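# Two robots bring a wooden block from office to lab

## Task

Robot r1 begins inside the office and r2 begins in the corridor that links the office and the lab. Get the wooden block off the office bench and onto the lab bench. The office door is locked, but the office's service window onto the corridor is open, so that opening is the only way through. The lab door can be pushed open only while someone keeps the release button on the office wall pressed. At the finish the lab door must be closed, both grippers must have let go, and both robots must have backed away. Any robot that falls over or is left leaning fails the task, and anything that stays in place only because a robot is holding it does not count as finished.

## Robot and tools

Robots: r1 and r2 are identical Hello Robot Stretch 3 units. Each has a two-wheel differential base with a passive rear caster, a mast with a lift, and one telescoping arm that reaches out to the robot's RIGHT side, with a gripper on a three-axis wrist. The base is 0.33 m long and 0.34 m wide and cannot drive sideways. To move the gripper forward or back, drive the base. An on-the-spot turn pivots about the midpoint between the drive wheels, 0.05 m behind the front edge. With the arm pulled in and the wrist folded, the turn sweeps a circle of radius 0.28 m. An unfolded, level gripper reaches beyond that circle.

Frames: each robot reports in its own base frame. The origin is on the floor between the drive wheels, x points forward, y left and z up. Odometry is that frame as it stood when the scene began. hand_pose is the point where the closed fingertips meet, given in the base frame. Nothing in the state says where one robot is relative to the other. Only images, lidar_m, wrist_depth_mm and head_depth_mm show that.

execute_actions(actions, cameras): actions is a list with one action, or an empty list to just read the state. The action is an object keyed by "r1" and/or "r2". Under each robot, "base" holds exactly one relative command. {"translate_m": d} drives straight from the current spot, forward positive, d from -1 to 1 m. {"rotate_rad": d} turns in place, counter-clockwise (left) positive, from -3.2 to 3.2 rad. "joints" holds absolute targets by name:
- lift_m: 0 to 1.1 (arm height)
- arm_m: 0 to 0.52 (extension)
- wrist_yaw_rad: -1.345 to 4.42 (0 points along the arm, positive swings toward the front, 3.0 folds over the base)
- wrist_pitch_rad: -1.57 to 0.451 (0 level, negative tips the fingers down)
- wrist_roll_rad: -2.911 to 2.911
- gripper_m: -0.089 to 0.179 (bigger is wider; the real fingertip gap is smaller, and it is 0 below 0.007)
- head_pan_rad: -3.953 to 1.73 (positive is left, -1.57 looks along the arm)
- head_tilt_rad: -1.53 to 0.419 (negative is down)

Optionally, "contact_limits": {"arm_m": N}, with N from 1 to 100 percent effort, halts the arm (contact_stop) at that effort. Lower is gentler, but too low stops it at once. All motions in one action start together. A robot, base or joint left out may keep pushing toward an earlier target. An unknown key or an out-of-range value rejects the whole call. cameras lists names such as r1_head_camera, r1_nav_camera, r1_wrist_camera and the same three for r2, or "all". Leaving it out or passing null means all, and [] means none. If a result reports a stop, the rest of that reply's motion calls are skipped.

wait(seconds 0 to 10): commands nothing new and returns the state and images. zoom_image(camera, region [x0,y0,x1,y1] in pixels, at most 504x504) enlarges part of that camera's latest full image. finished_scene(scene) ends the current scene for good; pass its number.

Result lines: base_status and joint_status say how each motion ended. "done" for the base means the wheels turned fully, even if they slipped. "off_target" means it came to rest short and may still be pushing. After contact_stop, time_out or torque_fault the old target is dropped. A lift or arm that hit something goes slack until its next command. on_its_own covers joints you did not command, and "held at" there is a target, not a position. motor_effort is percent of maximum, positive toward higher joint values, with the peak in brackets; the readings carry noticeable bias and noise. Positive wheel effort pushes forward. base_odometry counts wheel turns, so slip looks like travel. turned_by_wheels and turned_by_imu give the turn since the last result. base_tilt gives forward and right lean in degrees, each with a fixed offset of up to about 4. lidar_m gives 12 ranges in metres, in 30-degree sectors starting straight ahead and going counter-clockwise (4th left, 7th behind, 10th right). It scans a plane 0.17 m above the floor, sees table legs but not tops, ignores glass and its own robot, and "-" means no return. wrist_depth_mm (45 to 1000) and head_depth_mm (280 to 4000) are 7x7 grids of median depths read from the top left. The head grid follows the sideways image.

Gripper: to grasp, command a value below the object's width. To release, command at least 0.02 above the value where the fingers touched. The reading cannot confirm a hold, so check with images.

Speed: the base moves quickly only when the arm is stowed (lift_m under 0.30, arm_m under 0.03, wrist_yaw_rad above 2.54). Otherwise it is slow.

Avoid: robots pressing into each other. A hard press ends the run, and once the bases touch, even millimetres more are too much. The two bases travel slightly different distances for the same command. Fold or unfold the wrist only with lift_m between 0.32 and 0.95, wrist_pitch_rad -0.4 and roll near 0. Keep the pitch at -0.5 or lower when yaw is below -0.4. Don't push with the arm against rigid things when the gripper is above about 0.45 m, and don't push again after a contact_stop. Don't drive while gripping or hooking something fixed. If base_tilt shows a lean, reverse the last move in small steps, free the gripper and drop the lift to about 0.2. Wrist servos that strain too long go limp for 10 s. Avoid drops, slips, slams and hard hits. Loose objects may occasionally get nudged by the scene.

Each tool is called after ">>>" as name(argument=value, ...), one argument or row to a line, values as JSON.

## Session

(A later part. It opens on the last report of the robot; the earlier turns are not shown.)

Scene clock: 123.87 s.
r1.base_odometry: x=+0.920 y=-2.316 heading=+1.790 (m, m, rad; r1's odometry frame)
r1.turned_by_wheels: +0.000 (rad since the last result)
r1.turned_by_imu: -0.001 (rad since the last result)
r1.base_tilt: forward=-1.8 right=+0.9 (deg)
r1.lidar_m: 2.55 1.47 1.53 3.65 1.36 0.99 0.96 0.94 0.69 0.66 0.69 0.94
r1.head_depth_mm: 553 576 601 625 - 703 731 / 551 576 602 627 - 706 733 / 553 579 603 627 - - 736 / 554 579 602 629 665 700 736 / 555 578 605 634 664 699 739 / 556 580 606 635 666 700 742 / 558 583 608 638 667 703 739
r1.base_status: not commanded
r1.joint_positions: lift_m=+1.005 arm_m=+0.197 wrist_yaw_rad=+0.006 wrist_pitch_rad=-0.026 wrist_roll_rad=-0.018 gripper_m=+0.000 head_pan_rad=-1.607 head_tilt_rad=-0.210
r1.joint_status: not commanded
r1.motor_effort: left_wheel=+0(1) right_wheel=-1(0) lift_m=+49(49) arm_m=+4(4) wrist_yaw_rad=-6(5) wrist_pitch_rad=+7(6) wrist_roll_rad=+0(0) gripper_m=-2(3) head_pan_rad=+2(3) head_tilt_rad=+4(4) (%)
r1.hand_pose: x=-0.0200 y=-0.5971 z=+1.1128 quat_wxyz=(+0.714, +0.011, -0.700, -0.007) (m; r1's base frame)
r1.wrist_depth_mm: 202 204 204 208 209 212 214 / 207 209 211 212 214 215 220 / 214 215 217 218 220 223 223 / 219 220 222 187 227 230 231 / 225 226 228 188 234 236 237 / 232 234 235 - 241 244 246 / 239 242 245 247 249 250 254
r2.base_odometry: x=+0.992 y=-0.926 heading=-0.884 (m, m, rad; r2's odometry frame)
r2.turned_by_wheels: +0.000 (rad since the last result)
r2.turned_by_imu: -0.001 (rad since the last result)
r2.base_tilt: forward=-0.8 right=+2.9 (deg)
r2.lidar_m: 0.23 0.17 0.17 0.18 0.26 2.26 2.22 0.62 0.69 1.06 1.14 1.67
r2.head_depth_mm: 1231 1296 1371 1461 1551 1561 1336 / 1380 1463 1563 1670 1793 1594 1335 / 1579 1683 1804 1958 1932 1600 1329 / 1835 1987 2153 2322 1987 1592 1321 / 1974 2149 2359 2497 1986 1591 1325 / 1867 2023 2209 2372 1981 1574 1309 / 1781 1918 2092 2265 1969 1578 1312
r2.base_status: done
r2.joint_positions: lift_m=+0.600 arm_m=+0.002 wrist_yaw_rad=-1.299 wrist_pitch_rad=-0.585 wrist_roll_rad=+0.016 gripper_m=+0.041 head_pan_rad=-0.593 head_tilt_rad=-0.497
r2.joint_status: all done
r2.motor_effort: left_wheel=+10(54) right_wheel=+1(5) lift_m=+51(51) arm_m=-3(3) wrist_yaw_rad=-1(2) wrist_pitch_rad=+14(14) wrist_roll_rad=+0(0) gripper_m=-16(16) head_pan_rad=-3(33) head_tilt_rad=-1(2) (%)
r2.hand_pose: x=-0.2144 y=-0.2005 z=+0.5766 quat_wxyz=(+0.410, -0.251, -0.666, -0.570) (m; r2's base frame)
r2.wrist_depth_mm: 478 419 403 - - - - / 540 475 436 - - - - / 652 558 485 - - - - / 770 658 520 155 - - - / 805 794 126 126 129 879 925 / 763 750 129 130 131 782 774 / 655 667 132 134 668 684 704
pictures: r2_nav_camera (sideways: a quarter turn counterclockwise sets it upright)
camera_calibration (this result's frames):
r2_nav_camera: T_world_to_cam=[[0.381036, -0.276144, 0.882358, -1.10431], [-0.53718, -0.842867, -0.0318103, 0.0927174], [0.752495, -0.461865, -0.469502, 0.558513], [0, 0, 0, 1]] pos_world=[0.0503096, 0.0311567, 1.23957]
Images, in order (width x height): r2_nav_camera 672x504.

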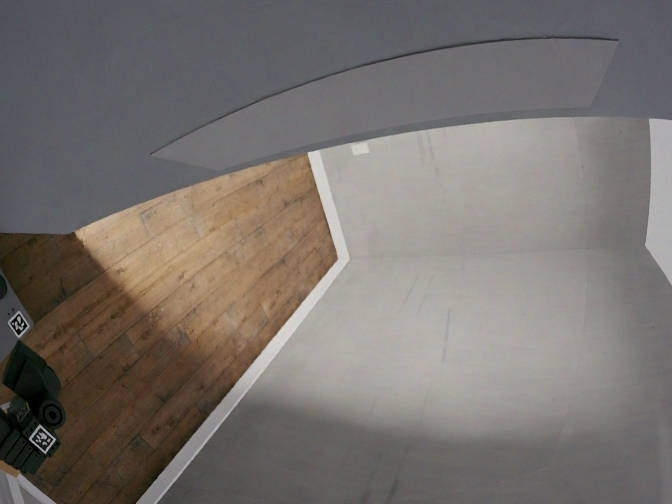

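>>> execute_actions(
  actions=[
    {"r1":{"joints":{"arm_m":0}},"r2":{"base":{"translate_m":0.85},"joints":{"head_pan_rad":1.2,"lift_m":0.85}}},
  ],
  cameras=["r2_nav_camera","r2_wrist_camera","r2_head_camera"],
)

Scene clock: 133.80 s.
r1.base_odometry: x=+0.920 y=-2.316 heading=+1.790 (m, m, rad; r1's odometry frame)
r1.turned_by_wheels: +0.000 (rad since the last result)
r1.turned_by_imu: -0.002 (rad since the last result)
r1.base_tilt: forward=-1.8 right=+1.0 (deg)
r1.lidar_m: 2.54 1.47 1.53 3.64 1.36 0.99 0.95 0.94 0.69 0.66 0.68 0.94
r1.head_depth_mm: 551 574 599 627 660 690 - / 551 574 600 629 660 - - / 553 575 603 625 658 - - / 553 576 601 628 661 698 733 / 554 579 603 634 665 697 738 / 556 581 605 634 666 698 738 / 555 580 606 636 669 702 740
r1.base_status: not commanded
r1.joint_positions: lift_m=+1.005 arm_m=+0.000 wrist_yaw_rad=+0.002 wrist_pitch_rad=-0.024 wrist_roll_rad=-0.018 gripper_m=+0.000 head_pan_rad=-1.607 head_tilt_rad=-0.210
r1.joint_status: all done
r1.motor_effort: left_wheel=-2(1) right_wheel=+1(2) lift_m=+49(49) arm_m=-3(3) wrist_yaw_rad=-3(5) wrist_pitch_rad=+6(7) wrist_roll_rad=+0(0) gripper_m=-2(3) head_pan_rad=+3(3) head_tilt_rad=+4(4) (%)
r1.hand_pose: x=-0.0209 y=-0.4008 z=+1.1134 quat_wxyz=(+0.714, +0.009, -0.700, -0.008) (m; r1's base frame)
r1.wrist_depth_mm: 382 391 391 393 397 401 408 / 394 398 401 408 409 408 418 / 397 404 410 415 413 428 427 / 416 420 420 382 429 437 445 / 421 429 431 442 447 451 452 / 433 439 444 - 450 467 469 / 448 454 469 467 470 473 485
r2.base_odometry: x=+1.531 y=-1.583 heading=-0.884 (m, m, rad; r2's odometry frame)
r2.turned_by_wheels: +0.000 (rad since the last result)
r2.turned_by_imu: -0.002 (rad since the last result)
r2.base_tilt: forward=-0.9 right=+2.7 (deg)
r2.lidar_m: 1.23 1.18 0.91 0.90 0.95 1.31 1.29 1.37 1.16 1.14 1.21 1.25
r2.head_depth_mm: 1859 1939 1872 1241 2019 1527 1337 / 2197 2314 1690 1224 2011 1519 1335 / 2698 2862 1661 1162 2004 1514 1338 / 3252 3546 1652 1101 2000 1499 1323 / 3212 3549 1640 1090 1984 1586 1316 / 3127 3412 1617 1081 1906 1581 1315 / 3049 3293 3477 1074 1844 1575 1284
r2.base_status: done
r2.joint_positions: lift_m=+0.850 arm_m=+0.002 wrist_yaw_rad=-1.299 wrist_pitch_rad=-0.585 wrist_roll_rad=+0.016 gripper_m=+0.041 head_pan_rad=+1.193 head_tilt_rad=-0.497
r2.joint_status: all done
r2.motor_effort: left_wheel=-1(21) right_wheel=+0(6) lift_m=+51(52) arm_m=-3(3) wrist_yaw_rad=-2(2) wrist_pitch_rad=+14(14) wrist_roll_rad=+0(0) gripper_m=-15(16) head_pan_rad=+3(39) head_tilt_rad=-1(0) (%)
r2.hand_pose: x=-0.2144 y=-0.2005 z=+0.8266 quat_wxyz=(+0.410, -0.251, -0.666, -0.570) (m; r2's base frame)
r2.wrist_depth_mm: 802 - - - - 933 908 / 828 - - - - - 959 / 847 - - - - - - / 878 - - 155 - - - / 948 - 126 126 129 - - / 941 - 129 130 131 - - / 891 895 132 133 880 926 904
pictures: r2_head_camera (sideways: a quarter turn clockwise sets it upright), r2_nav_camera (sideways: a quarter turn counterclockwise sets it upright), r2_wrist_camera
camera_calibration (this result's frames):
r2_head_camera: T_world_to_cam=[[-0.17144, -0.437804, -0.882573, 1.16964], [-0.926993, 0.375031, -0.00596674, 0.0174547], [0.333604, 0.817117, -0.470137, 0.57069], [0, 0, 0, 1]] pos_world=[0.0263187, 0.039206, 1.3007]
r2_nav_camera: T_world_to_cam=[[0.188491, 0.431178, 0.882359, -1.10314], [0.93807, -0.344983, -0.0318103, 0.0837183], [0.290683, 0.83371, -0.469501, 0.561329], [0, 0, 0, 1]] pos_world=[-0.0337716, 0.0365443, 1.23957]
r2_wrist_camera: T_world_to_cam=[[-0.280305, 0.959805, 0.0142842, 0.118656], [0.633261, 0.196082, -0.748687, 0.830842], [-0.721395, -0.200815, -0.662769, 0.519201], [0, 0, 0, 1]] pos_world=[-0.118331, -0.172537, 0.964456]
Images, in order (width x height): r2_head_camera 896x504, r2_nav_camera 672x504, r2_wrist_camera 644x364.

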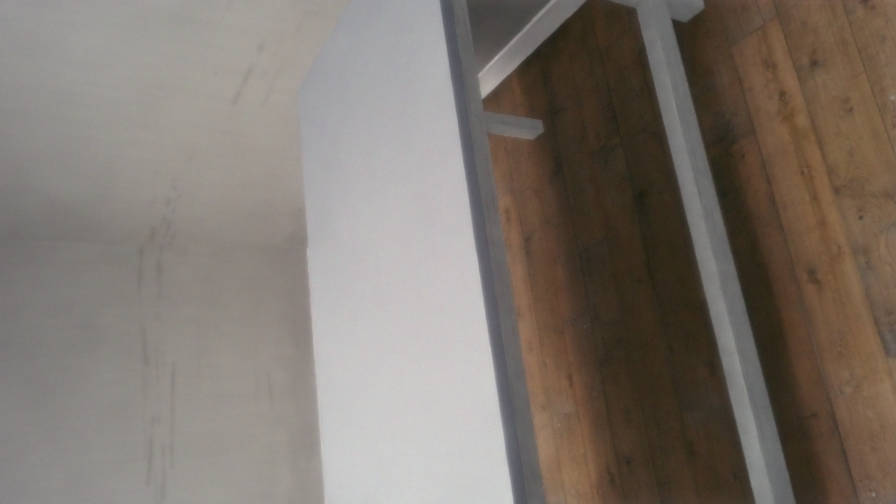

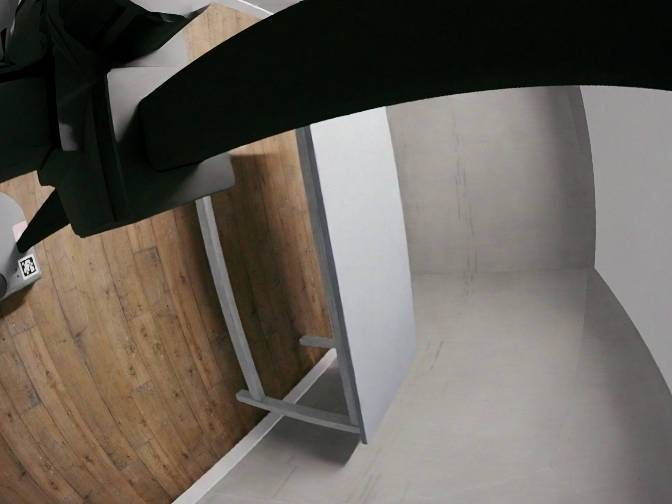

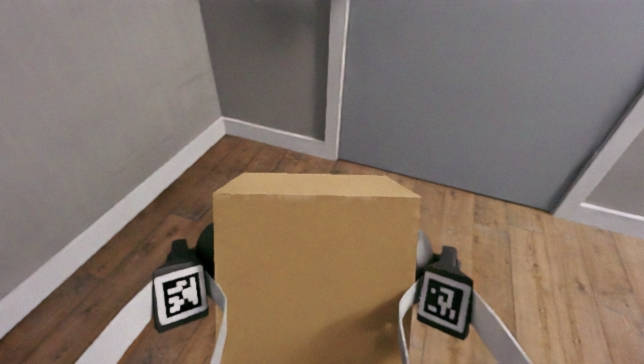

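>>> execute_actions(
  actions=[
    {"r2":{"base":{"rotate_rad":1.47},"joints":{"wrist_yaw_rad":0,"head_pan_rad":-1.57}}},
  ],
  cameras=[],
)

>>> execute_actions(
  actions=[
    {"r2":{"base":{"translate_m":0.15},"joints":{"wrist_pitch_rad":0,"arm_m":0.2,"lift_m":0.78}}},
  ],
  cameras=[],
)

>>> execute_actions(
  actions=[
    {"r2":{"base":{"rotate_rad":1.5},"joints":{"arm_m":0.48}}},
  ],
  cameras=["r2_head_camera"],
)

Scene clock: 137.40 s.
r1.base_odometry: x=+0.920 y=-2.316 heading=+1.790 (m, m, rad; r1's odometry frame)
r1.turned_by_wheels: +0.000 (rad since the last result)
r1.turned_by_imu: -0.001 (rad since the last result)
r1.base_tilt: forward=-1.8 right=+1.0 (deg)
r1.lidar_m: 2.55 1.47 1.54 3.65 1.36 0.99 0.96 0.94 0.69 0.66 0.69 0.94
r1.head_depth_mm: 552 573 601 628 658 688 - / 552 575 602 629 660 - - / 551 574 601 626 654 - - / 554 577 602 630 661 697 735 / 553 578 605 632 662 699 736 / 555 579 606 633 666 700 739 / 556 580 605 635 668 702 740
r1.base_status: not commanded
r1.joint_positions: lift_m=+1.005 arm_m=+0.000 wrist_yaw_rad=+0.002 wrist_pitch_rad=-0.024 wrist_roll_rad=-0.018 gripper_m=+0.000 head_pan_rad=-1.607 head_tilt_rad=-0.210
r1.joint_status: not commanded
r1.motor_effort: left_wheel=-1(0) right_wheel=+0(1) lift_m=+49(49) arm_m=-3(3) wrist_yaw_rad=-2(2) wrist_pitch_rad=+6(6) wrist_roll_rad=+0(0) gripper_m=-3(3) head_pan_rad=+3(3) head_tilt_rad=+4(4) (%)
r1.hand_pose: x=-0.0209 y=-0.4008 z=+1.1134 quat_wxyz=(+0.714, +0.009, -0.700, -0.008) (m; r1's base frame)
r1.wrist_depth_mm: 381 387 392 390 396 401 410 / 393 397 403 404 409 413 416 / 404 407 413 416 423 422 433 / 415 415 425 383 433 432 442 / 427 429 435 437 446 449 455 / 437 444 447 - 456 459 469 / 452 453 466 463 475 483 485
r2.base_odometry: x=+1.531 y=-1.583 heading=+0.586 (m, m, rad; r2's odometry frame)
r2.turned_by_wheels: +1.470 (rad since the last result)
r2.turned_by_imu: +1.484 (rad since the last result)
r2.base_tilt: forward=-0.7 right=+2.8 (deg)
r2.lidar_m: 0.89 0.93 1.34 1.29 1.33 1.18 1.14 1.18 1.28 1.23 1.27 0.93
r2.head_depth_mm: 1046 1141 1249 1393 1553 1607 1372 / 1042 1137 1250 1383 1551 1600 1368 / 1039 1136 1248 1381 1541 1590 1254 / 1040 1132 1245 1384 1551 1591 - / 1036 1132 1243 1372 1536 1588 1326 / 1035 1127 1240 1373 1535 1581 1315 / 1036 1128 1236 1368 1537 1575 1316
r2.base_status: done
r2.joint_positions: lift_m=+0.850 arm_m=+0.002 wrist_yaw_rad=-0.001 wrist_pitch_rad=-0.585 wrist_roll_rad=+0.016 gripper_m=+0.041 head_pan_rad=-1.563 head_tilt_rad=-0.497
r2.joint_status: all done
r2.motor_effort: left_wheel=-3(7) right_wheel=+2(9) lift_m=+51(51) arm_m=-3(3) wrist_yaw_rad=+2(2) wrist_pitch_rad=+14(14) wrist_roll_rad=+0(0) gripper_m=-15(16) head_pan_rad=-2(36) head_tilt_rad=-1(1) (%)
r2.hand_pose: x=-0.0218 y=-0.3472 z=+0.8267 quat_wxyz=(+0.672, +0.202, -0.682, -0.206) (m; r2's base frame)
r2.wrist_depth_mm: 877 897 914 904 898 876 903 / - - - - - - - / - - - - - - - / - - - 156 - - - / - - 126 126 128 - - / - - 129 130 131 - - / 881 883 133 134 848 910 921
pictures: none
No camera images: the call's "cameras" was empty. Leave "cameras" out to get every camera's image.

Scene clock: 140.13 s.
r1.base_odometry: x=+0.920 y=-2.316 heading=+1.790 (m, m, rad; r1's odometry frame)
r1.turned_by_wheels: +0.000 (rad since the last result)
r1.turned_by_imu: -0.001 (rad since the last result)
r1.base_tilt: forward=-1.8 right=+1.0 (deg)
r1.lidar_m: 2.54 1.47 1.54 3.63 1.36 0.99 0.96 0.95 0.69 0.66 0.68 0.94
r1.head_depth_mm: 550 574 598 627 658 691 - / 552 575 601 630 661 - - / 551 575 602 626 657 - - / 553 577 605 627 664 696 732 / 555 579 603 633 667 700 738 / 556 579 606 634 665 702 738 / 556 581 606 635 665 703 742
r1.base_status: not commanded
r1.joint_positions: lift_m=+1.005 arm_m=+0.000 wrist_yaw_rad=+0.002 wrist_pitch_rad=-0.024 wrist_roll_rad=-0.018 gripper_m=+0.000 head_pan_rad=-1.607 head_tilt_rad=-0.210
r1.joint_status: not commanded
r1.motor_effort: left_wheel=+0(1) right_wheel=+1(1) lift_m=+49(49) arm_m=-3(3) wrist_yaw_rad=-2(2) wrist_pitch_rad=+6(6) wrist_roll_rad=+0(0) gripper_m=-2(4) head_pan_rad=+3(3) head_tilt_rad=+4(4) (%)
r1.hand_pose: x=-0.0209 y=-0.4008 z=+1.1134 quat_wxyz=(+0.714, +0.009, -0.700, -0.008) (m; r1's base frame)
r1.wrist_depth_mm: 379 384 391 398 395 406 406 / 393 398 398 405 409 417 412 / 403 413 411 413 418 424 427 / 412 417 421 384 430 436 443 / 429 431 434 440 447 446 454 / 436 440 444 - 458 464 467 / 451 456 463 463 474 486 481
r2.base_odometry: x=+1.656 y=-1.500 heading=+0.586 (m, m, rad; r2's odometry frame)
r2.turned_by_wheels: +0.000 (rad since the last result)
r2.turned_by_imu: -0.001 (rad since the last result)
r2.base_tilt: forward=-0.9 right=+2.7 (deg)
r2.lidar_m: 0.75 0.77 1.34 1.29 1.33 1.34 1.29 1.34 1.28 1.23 1.06 0.77
r2.head_depth_mm: 1046 1138 1253 1391 1557 1649 - / 1045 1140 1248 1385 1542 - 1304 / 1042 1134 1247 1381 1514 - 1292 / 1040 1132 1242 1364 654 - 1295 / 1036 1130 1237 1372 1545 1582 1320 / 1036 1128 1234 1377 1534 1578 1317 / 1034 1123 1233 1365 1529 1575 1311
r2.base_status: done
r2.joint_positions: lift_m=+0.780 arm_m=+0.200 wrist_yaw_rad=-0.001 wrist_pitch_rad=-0.049 wrist_roll_rad=+0.016 gripper_m=+0.041 head_pan_rad=-1.563 head_tilt_rad=-0.497
r2.joint_status: all done
r2.motor_effort: left_wheel=-3(4) right_wheel=+2(8) lift_m=+29(49) arm_m=+3(3) wrist_yaw_rad=+0(1) wrist_pitch_rad=+19(21) wrist_roll_rad=+0(0) gripper_m=-16(16) head_pan_rad=-3(3) head_tilt_rad=-1(2) (%)
r2.hand_pose: x=-0.0216 y=-0.5994 z=+0.8823 quat_wxyz=(+0.701, +0.017, -0.712, -0.018) (m; r2's base frame)
r2.wrist_depth_mm: 699 707 713 706 711 715 742 / 725 724 727 748 730 760 752 / 745 730 766 765 794 755 785 / 778 770 774 158 786 784 780 / 808 780 126 127 129 825 815 / 823 839 129 131 131 819 868 / 874 865 132 134 868 875 867
pictures: none
No camera images: the call's "cameras" was empty. Leave "cameras" out to get every camera's image.

Scene clock: 143.60 s.
r1.base_odometry: x=+0.920 y=-2.316 heading=+1.790 (m, m, rad; r1's odometry frame)
r1.turned_by_wheels: +0.000 (rad since the last result)
r1.turned_by_imu: -0.001 (rad since the last result)
r1.base_tilt: forward=-1.8 right=+1.0 (deg)
r1.lidar_m: 2.55 1.47 1.53 3.64 1.36 0.99 0.96 0.94 0.69 0.66 0.69 0.94
r1.head_depth_mm: 550 574 599 627 659 691 - / 552 575 601 629 657 - - / 552 574 603 626 655 - - / 554 577 601 628 662 698 733 / 555 579 605 633 666 697 738 / 555 579 606 634 666 702 739 / 557 578 609 635 667 703 738
r1.base_status: not commanded
r1.joint_positions: lift_m=+1.005 arm_m=+0.000 wrist_yaw_rad=+0.002 wrist_pitch_rad=-0.024 wrist_roll_rad=-0.018 gripper_m=+0.000 head_pan_rad=-1.607 head_tilt_rad=-0.210
r1.joint_status: not commanded
r1.motor_effort: left_wheel=-1(0) right_wheel=+1(1) lift_m=+49(49) arm_m=-3(3) wrist_yaw_rad=-3(2) wrist_pitch_rad=+6(6) wrist_roll_rad=+0(0) gripper_m=-4(2) head_pan_rad=+3(3) head_tilt_rad=+4(4) (%)
r1.hand_pose: x=-0.0209 y=-0.4008 z=+1.1134 quat_wxyz=(+0.714, +0.009, -0.700, -0.008) (m; r1's base frame)
r1.wrist_depth_mm: 382 388 393 395 396 403 409 / 397 401 398 402 411 410 413 / 403 412 415 416 421 422 431 / 417 422 422 381 432 439 441 / 424 431 434 440 440 444 454 / 440 444 444 - 458 464 465 / 453 459 465 469 472 476 478
r2.base_odometry: x=+1.656 y=-1.500 heading=+2.086 (m, m, rad; r2's odometry frame)
r2.turned_by_wheels: +1.500 (rad since the last result)
r2.turned_by_imu: +1.513 (rad since the last result)
r2.base_tilt: forward=-0.8 right=+2.9 (deg)
r2.lidar_m: 1.29 1.31 1.37 1.29 1.32 1.30 1.23 1.14 0.79 0.74 0.76 1.37
r2.head_depth_mm: 3010 3027 2890 1113 949 1659 - / 3077 3363 3595 1133 - - 1264 / 3059 3330 3605 1284 1807 1594 1266 / 3040 3304 3523 - 1795 1591 1263 / 3001 3281 3481 1088 915 1583 1234 / 2976 3278 3495 1080 909 1578 1251 / 2960 3223 3440 1073 900 1568 1255
r2.base_status: done
r2.joint_positions: lift_m=+0.780 arm_m=+0.480 wrist_yaw_rad=+0.000 wrist_pitch_rad=-0.049 wrist_roll_rad=+0.016 gripper_m=+0.041 head_pan_rad=-1.563 head_tilt_rad=-0.497
r2.joint_status: all done
r2.motor_effort: left_wheel=-3(10) right_wheel=+2(9) lift_m=+29(29) arm_m=+3(1) wrist_yaw_rad=+0(2) wrist_pitch_rad=+19(19) wrist_roll_rad=+0(0) gripper_m=-15(16) head_pan_rad=-3(3) head_tilt_rad=-1(1) (%)
r2.hand_pose: x=-0.0213 y=-0.8794 z=+0.8825 quat_wxyz=(+0.701, +0.017, -0.712, -0.017) (m; r2's base frame)
r2.wrist_depth_mm: - - - - - - - / - - - - - - - / - - - - - - - / - - - 159 - - - / 490 496 126 127 130 536 543 / 344 352 129 131 131 365 380 / 267 264 133 134 255 282 285
pictures: r2_head_camera (sideways: a quarter turn clockwise sets it upright)
camera_calibration (this result's frames):
r2_head_camera: T_world_to_cam=[[-0.00577921, 0.470139, -0.882573, 1.16863], [0.999982, 0.00109121, -0.00596674, 0.00570013], [-0.00184212, -0.882592, -0.470137, 0.572736], [0, 0, 0, 1]] pos_world=[0.00210877, -0.0439314, 1.3007]
Images, in order (width x height): r2_head_camera 896x504.

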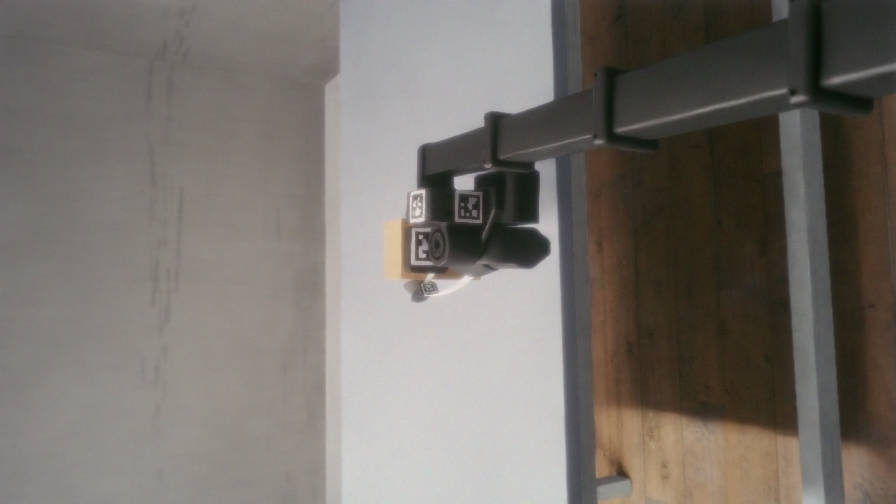

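>>> execute_actions(
  actions=[
    {"r2":{"joints":{"lift_m":0.74}}},
  ],
  cameras=[],
)

>>> execute_actions(
  actions=[
    {"r2":{"joints":{"gripper_m":0.14}}},
  ],
  cameras=[],
)

>>> execute_actions(
  actions=[
    {"r2":{"joints":{"arm_m":0.1,"head_pan_rad":0}}},
  ],
  cameras=["r2_wrist_camera","r2_nav_camera"],
)

>>> finished_scene(
  scene=1,
)

Scene clock: 145.13 s.
r1.base_odometry: x=+0.920 y=-2.316 heading=+1.790 (m, m, rad; r1's odometry frame)
r1.turned_by_wheels: +0.000 (rad since the last result)
r1.turned_by_imu: +0.000 (rad since the last result)
r1.base_tilt: forward=-1.8 right=+1.0 (deg)
r1.lidar_m: 2.55 1.47 1.55 3.64 1.36 0.99 0.96 0.94 0.69 0.66 0.69 0.94
r1.head_depth_mm: 550 574 600 628 659 685 - / 552 576 601 629 660 - - / 553 575 601 626 656 - - / 553 576 601 626 661 698 732 / 554 578 605 632 664 699 739 / 554 579 605 635 665 700 740 / 556 581 606 635 667 703 740
r1.base_status: not commanded
r1.joint_positions: lift_m=+1.005 arm_m=+0.000 wrist_yaw_rad=+0.002 wrist_pitch_rad=-0.024 wrist_roll_rad=-0.018 gripper_m=+0.000 head_pan_rad=-1.607 head_tilt_rad=-0.210
r1.joint_status: not commanded
r1.motor_effort: left_wheel=-1(0) right_wheel=+0(1) lift_m=+49(49) arm_m=-3(3) wrist_yaw_rad=-2(2) wrist_pitch_rad=+6(6) wrist_roll_rad=+0(0) gripper_m=-2(2) head_pan_rad=+3(3) head_tilt_rad=+4(4) (%)
r1.hand_pose: x=-0.0209 y=-0.4008 z=+1.1134 quat_wxyz=(+0.714, +0.009, -0.700, -0.008) (m; r1's base frame)
r1.wrist_depth_mm: 380 388 391 395 394 404 404 / 391 400 399 405 407 407 417 / 406 409 410 411 422 420 437 / 413 419 426 385 429 434 433 / 424 434 433 432 445 453 453 / 436 450 444 - 458 463 467 / 452 457 465 471 476 480 487
r2.base_odometry: x=+1.656 y=-1.500 heading=+2.086 (m, m, rad; r2's odometry frame)
r2.turned_by_wheels: +0.000 (rad since the last result)
r2.turned_by_imu: +0.000 (rad since the last result)
r2.base_tilt: forward=-0.8 right=+2.8 (deg)
r2.lidar_m: 1.29 1.32 1.37 1.29 1.31 1.30 1.23 1.14 0.79 0.74 0.76 1.37
r2.head_depth_mm: 2993 3012 2889 1114 948 1612 1243 / 3085 3373 3591 1109 934 - 1284 / 3063 3355 3549 1210 1824 1601 1271 / 3032 3288 3548 977 1805 1594 1265 / 2986 3302 3504 1087 914 1588 1231 / 2985 3252 3471 1084 908 1578 1251 / 2987 3196 3434 1077 898 1571 1251
r2.base_status: not commanded
r2.joint_positions: lift_m=+0.740 arm_m=+0.480 wrist_yaw_rad=+0.000 wrist_pitch_rad=-0.027 wrist_roll_rad=+0.016 gripper_m=+0.041 head_pan_rad=-1.563 head_tilt_rad=-0.497
r2.joint_status: all done
r2.motor_effort: left_wheel=-4(3) right_wheel=+2(2) lift_m=+27(29) arm_m=+3(3) wrist_yaw_rad=-1(1) wrist_pitch_rad=+11(19) wrist_roll_rad=+0(0) gripper_m=-16(15) head_pan_rad=-3(3) head_tilt_rad=-1(1) (%)
r2.hand_pose: x=-0.0213 y=-0.8802 z=+0.8481 quat_wxyz=(+0.702, +0.010, -0.713, -0.010) (m; r2's base frame)
r2.wrist_depth_mm: - - - - - - - / - - - - - - - / - - - - - - - / - - 581 153 - - - / 405 417 126 126 128 454 473 / 285 296 129 130 131 308 311 / 218 217 133 134 208 231 235
pictures: none
No camera images: the call's "cameras" was empty. Leave "cameras" out to get every camera's image.

Scene clock: 146.63 s.
r1.base_odometry: x=+0.920 y=-2.316 heading=+1.790 (m, m, rad; r1's odometry frame)
r1.turned_by_wheels: +0.000 (rad since the last result)
r1.turned_by_imu: +0.000 (rad since the last result)
r1.base_tilt: forward=-1.8 right=+1.0 (deg)
r1.lidar_m: 2.54 1.47 1.54 3.65 1.35 0.99 0.96 0.94 0.69 0.66 0.69 0.94
r1.head_depth_mm: 551 572 599 628 658 686 - / 551 575 602 630 661 - - / 553 577 600 626 658 - - / 554 578 603 627 664 698 735 / 555 579 602 632 665 699 737 / 555 579 605 636 665 699 741 / 557 580 607 635 666 704 740
r1.base_status: not commanded
r1.joint_positions: lift_m=+1.005 arm_m=+0.000 wrist_yaw_rad=+0.002 wrist_pitch_rad=-0.024 wrist_roll_rad=-0.018 gripper_m=+0.000 head_pan_rad=-1.607 head_tilt_rad=-0.210
r1.joint_status: not commanded
r1.motor_effort: left_wheel=-1(1) right_wheel=+0(0) lift_m=+49(49) arm_m=-3(3) wrist_yaw_rad=-2(2) wrist_pitch_rad=+6(6) wrist_roll_rad=+0(0) gripper_m=-4(2) head_pan_rad=+2(3) head_tilt_rad=+4(5) (%)
r1.hand_pose: x=-0.0209 y=-0.4008 z=+1.1134 quat_wxyz=(+0.714, +0.009, -0.700, -0.008) (m; r1's base frame)
r1.wrist_depth_mm: 385 382 390 396 394 398 408 / 392 394 401 404 413 412 415 / 401 412 405 413 422 425 430 / 416 422 420 385 432 435 439 / 426 427 433 436 437 451 455 / 438 443 443 - 457 462 465 / 449 451 462 464 470 478 483
r2.base_odometry: x=+1.656 y=-1.500 heading=+2.086 (m, m, rad; r2's odometry frame)
r2.turned_by_wheels: +0.000 (rad since the last result)
r2.turned_by_imu: +0.000 (rad since the last result)
r2.base_tilt: forward=-0.6 right=+2.9 (deg)
r2.lidar_m: 1.29 1.32 1.37 1.29 1.32 1.30 1.23 1.15 0.79 0.75 0.76 1.36
r2.head_depth_mm: 3007 3000 2881 1114 950 1610 1243 / 3088 3355 3567 1112 933 - 1287 / 3071 3381 3565 1218 1836 1586 1263 / 3017 3316 3557 974 1800 1593 1266 / 3022 3284 3485 1085 914 1582 1231 / 2961 3246 3482 1080 908 1577 1249 / 2967 3227 3419 1074 900 1568 1247
r2.base_status: not commanded
r2.joint_positions: lift_m=+0.740 arm_m=+0.480 wrist_yaw_rad=+0.000 wrist_pitch_rad=-0.023 wrist_roll_rad=+0.016 gripper_m=+0.140 head_pan_rad=-1.563 head_tilt_rad=-0.497
r2.joint_status: all done
r2.motor_effort: left_wheel=-3(4) right_wheel=+2(3) lift_m=+26(27) arm_m=+3(3) wrist_yaw_rad=-1(1) wrist_pitch_rad=+9(11) wrist_roll_rad=+0(0) gripper_m=+0(82) head_pan_rad=-3(3) head_tilt_rad=-2(1) (%)
r2.hand_pose: x=-0.0213 y=-0.8803 z=+0.8490 quat_wxyz=(+0.702, +0.009, -0.713, -0.008) (m; r2's base frame)
r2.wrist_depth_mm: - - - - - - - / - - - - - - - / - - - - - - - / - - - 160 - - - / 411 453 126 127 130 469 478 / 289 - 130 131 134 335 316 / 226 212 135 135 210 222 239
pictures: none
No camera images: the call's "cameras" was empty. Leave "cameras" out to get every camera's image.

Scene clock: 150.63 s.
r1.base_odometry: x=+0.920 y=-2.316 heading=+1.790 (m, m, rad; r1's odometry frame)
r1.turned_by_wheels: +0.000 (rad since the last result)
r1.turned_by_imu: -0.001 (rad since the last result)
r1.base_tilt: forward=-1.8 right=+1.0 (deg)
r1.lidar_m: 2.55 1.47 1.54 3.64 1.36 0.99 0.96 0.94 0.69 0.66 0.68 0.94
r1.head_depth_mm: 550 573 600 626 659 690 - / 552 575 601 627 661 - - / 553 576 603 625 655 - - / 553 577 604 626 662 699 733 / 553 578 604 632 663 699 735 / 556 579 606 633 667 699 740 / 557 580 606 634 667 704 739
r1.base_status: not commanded
r1.joint_positions: lift_m=+1.005 arm_m=+0.000 wrist_yaw_rad=+0.002 wrist_pitch_rad=-0.024 wrist_roll_rad=-0.018 gripper_m=+0.000 head_pan_rad=-1.607 head_tilt_rad=-0.210
r1.joint_status: not commanded
r1.motor_effort: left_wheel=+0(0) right_wheel=+1(0) lift_m=+49(49) arm_m=-3(3) wrist_yaw_rad=-2(2) wrist_pitch_rad=+6(7) wrist_roll_rad=+0(0) gripper_m=-2(3) head_pan_rad=+3(3) head_tilt_rad=+4(5) (%)
r1.hand_pose: x=-0.0209 y=-0.4008 z=+1.1134 quat_wxyz=(+0.714, +0.009, -0.700, -0.008) (m; r1's base frame)
r1.wrist_depth_mm: 384 387 393 395 398 402 410 / 392 395 396 404 412 412 417 / 400 403 411 411 417 424 429 / 419 415 423 387 436 433 443 / 425 433 436 437 442 450 458 / 439 435 448 - 457 463 470 / 454 452 461 468 467 475 480
r2.base_odometry: x=+1.656 y=-1.500 heading=+2.086 (m, m, rad; r2's odometry frame)
r2.turned_by_wheels: +0.000 (rad since the last result)
r2.turned_by_imu: +0.000 (rad since the last result)
r2.base_tilt: forward=-0.7 right=+2.8 (deg)
r2.lidar_m: 1.29 1.32 1.37 1.29 1.32 1.30 1.23 1.14 0.79 0.74 0.76 1.37
r2.head_depth_mm: 1124 1228 1350 1501 1700 1609 1335 / 1115 1214 1332 1485 1667 1613 1336 / 1105 1203 1309 1455 1646 1596 1326 / 1093 1192 1309 1445 1629 1595 1325 / 1082 1176 1294 1431 1609 1592 1316 / 1073 1165 1281 1416 1578 1581 1318 / 1062 1156 1270 1400 1567 1572 1314
r2.base_status: not commanded
r2.joint_positions: lift_m=+0.740 arm_m=+0.100 wrist_yaw_rad=+0.000 wrist_pitch_rad=-0.022 wrist_roll_rad=+0.016 gripper_m=+0.140 head_pan_rad=-0.007 head_tilt_rad=-0.497
r2.joint_status: all done
r2.motor_effort: left_wheel=-3(3) right_wheel=+3(3) lift_m=+26(26) arm_m=-3(1) wrist_yaw_rad=-1(1) wrist_pitch_rad=+9(9) wrist_roll_rad=+0(0) gripper_m=+1(1) head_pan_rad=+3(37) head_tilt_rad=-1(1) (%)
r2.hand_pose: x=-0.0213 y=-0.5009 z=+0.8494 quat_wxyz=(+0.702, +0.008, -0.713, -0.008) (m; r2's base frame)
r2.wrist_depth_mm: - - - - - - - / - - - - - - - / - - - - - - - / - 773 784 500 934 951 - / 418 469 440 449 458 484 478 / 403 - 426 435 441 459 466 / - - - - - - -
pictures: r2_nav_camera (sideways: a quarter turn counterclockwise sets it upright), r2_wrist_camera
camera_calibration (this result's frames):
r2_nav_camera: T_world_to_cam=[[0.470174, -0.0194751, 0.882359, -1.10485], [0.0183041, -0.999326, -0.0318103, 0.0893289], [0.882384, 0.0311071, -0.469501, 0.55772], [0, 0, 0, 1]] pos_world=[0.0257167, 0.0504025, 1.23957]
r2_wrist_camera: T_world_to_cam=[[-0.999815, -0.00381178, 0.0188672, -0.0411129], [-0.0192344, 0.160406, -0.986864, 0.955047], [0.000735283, -0.987044, -0.16045, -0.191899], [0, 0, 0, 1]] pos_world=[-0.0225944, -0.342765, 0.912487]
Images, in order (width x height): r2_nav_camera 672x504, r2_wrist_camera 644x364.

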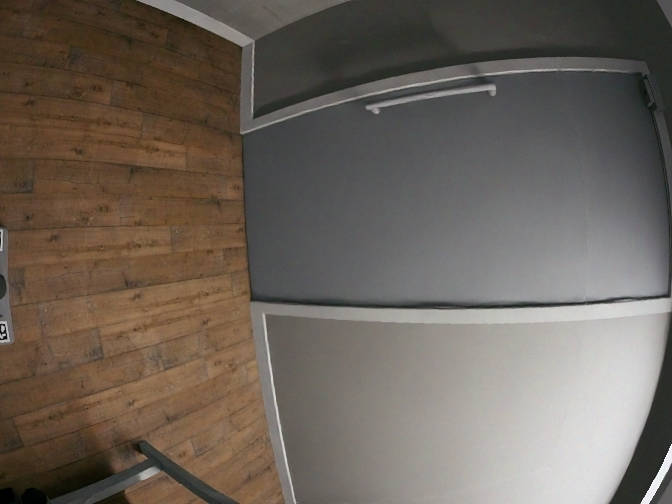

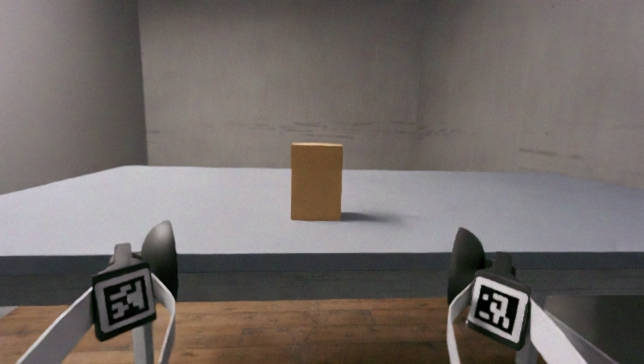

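The scene is finished: the task was done.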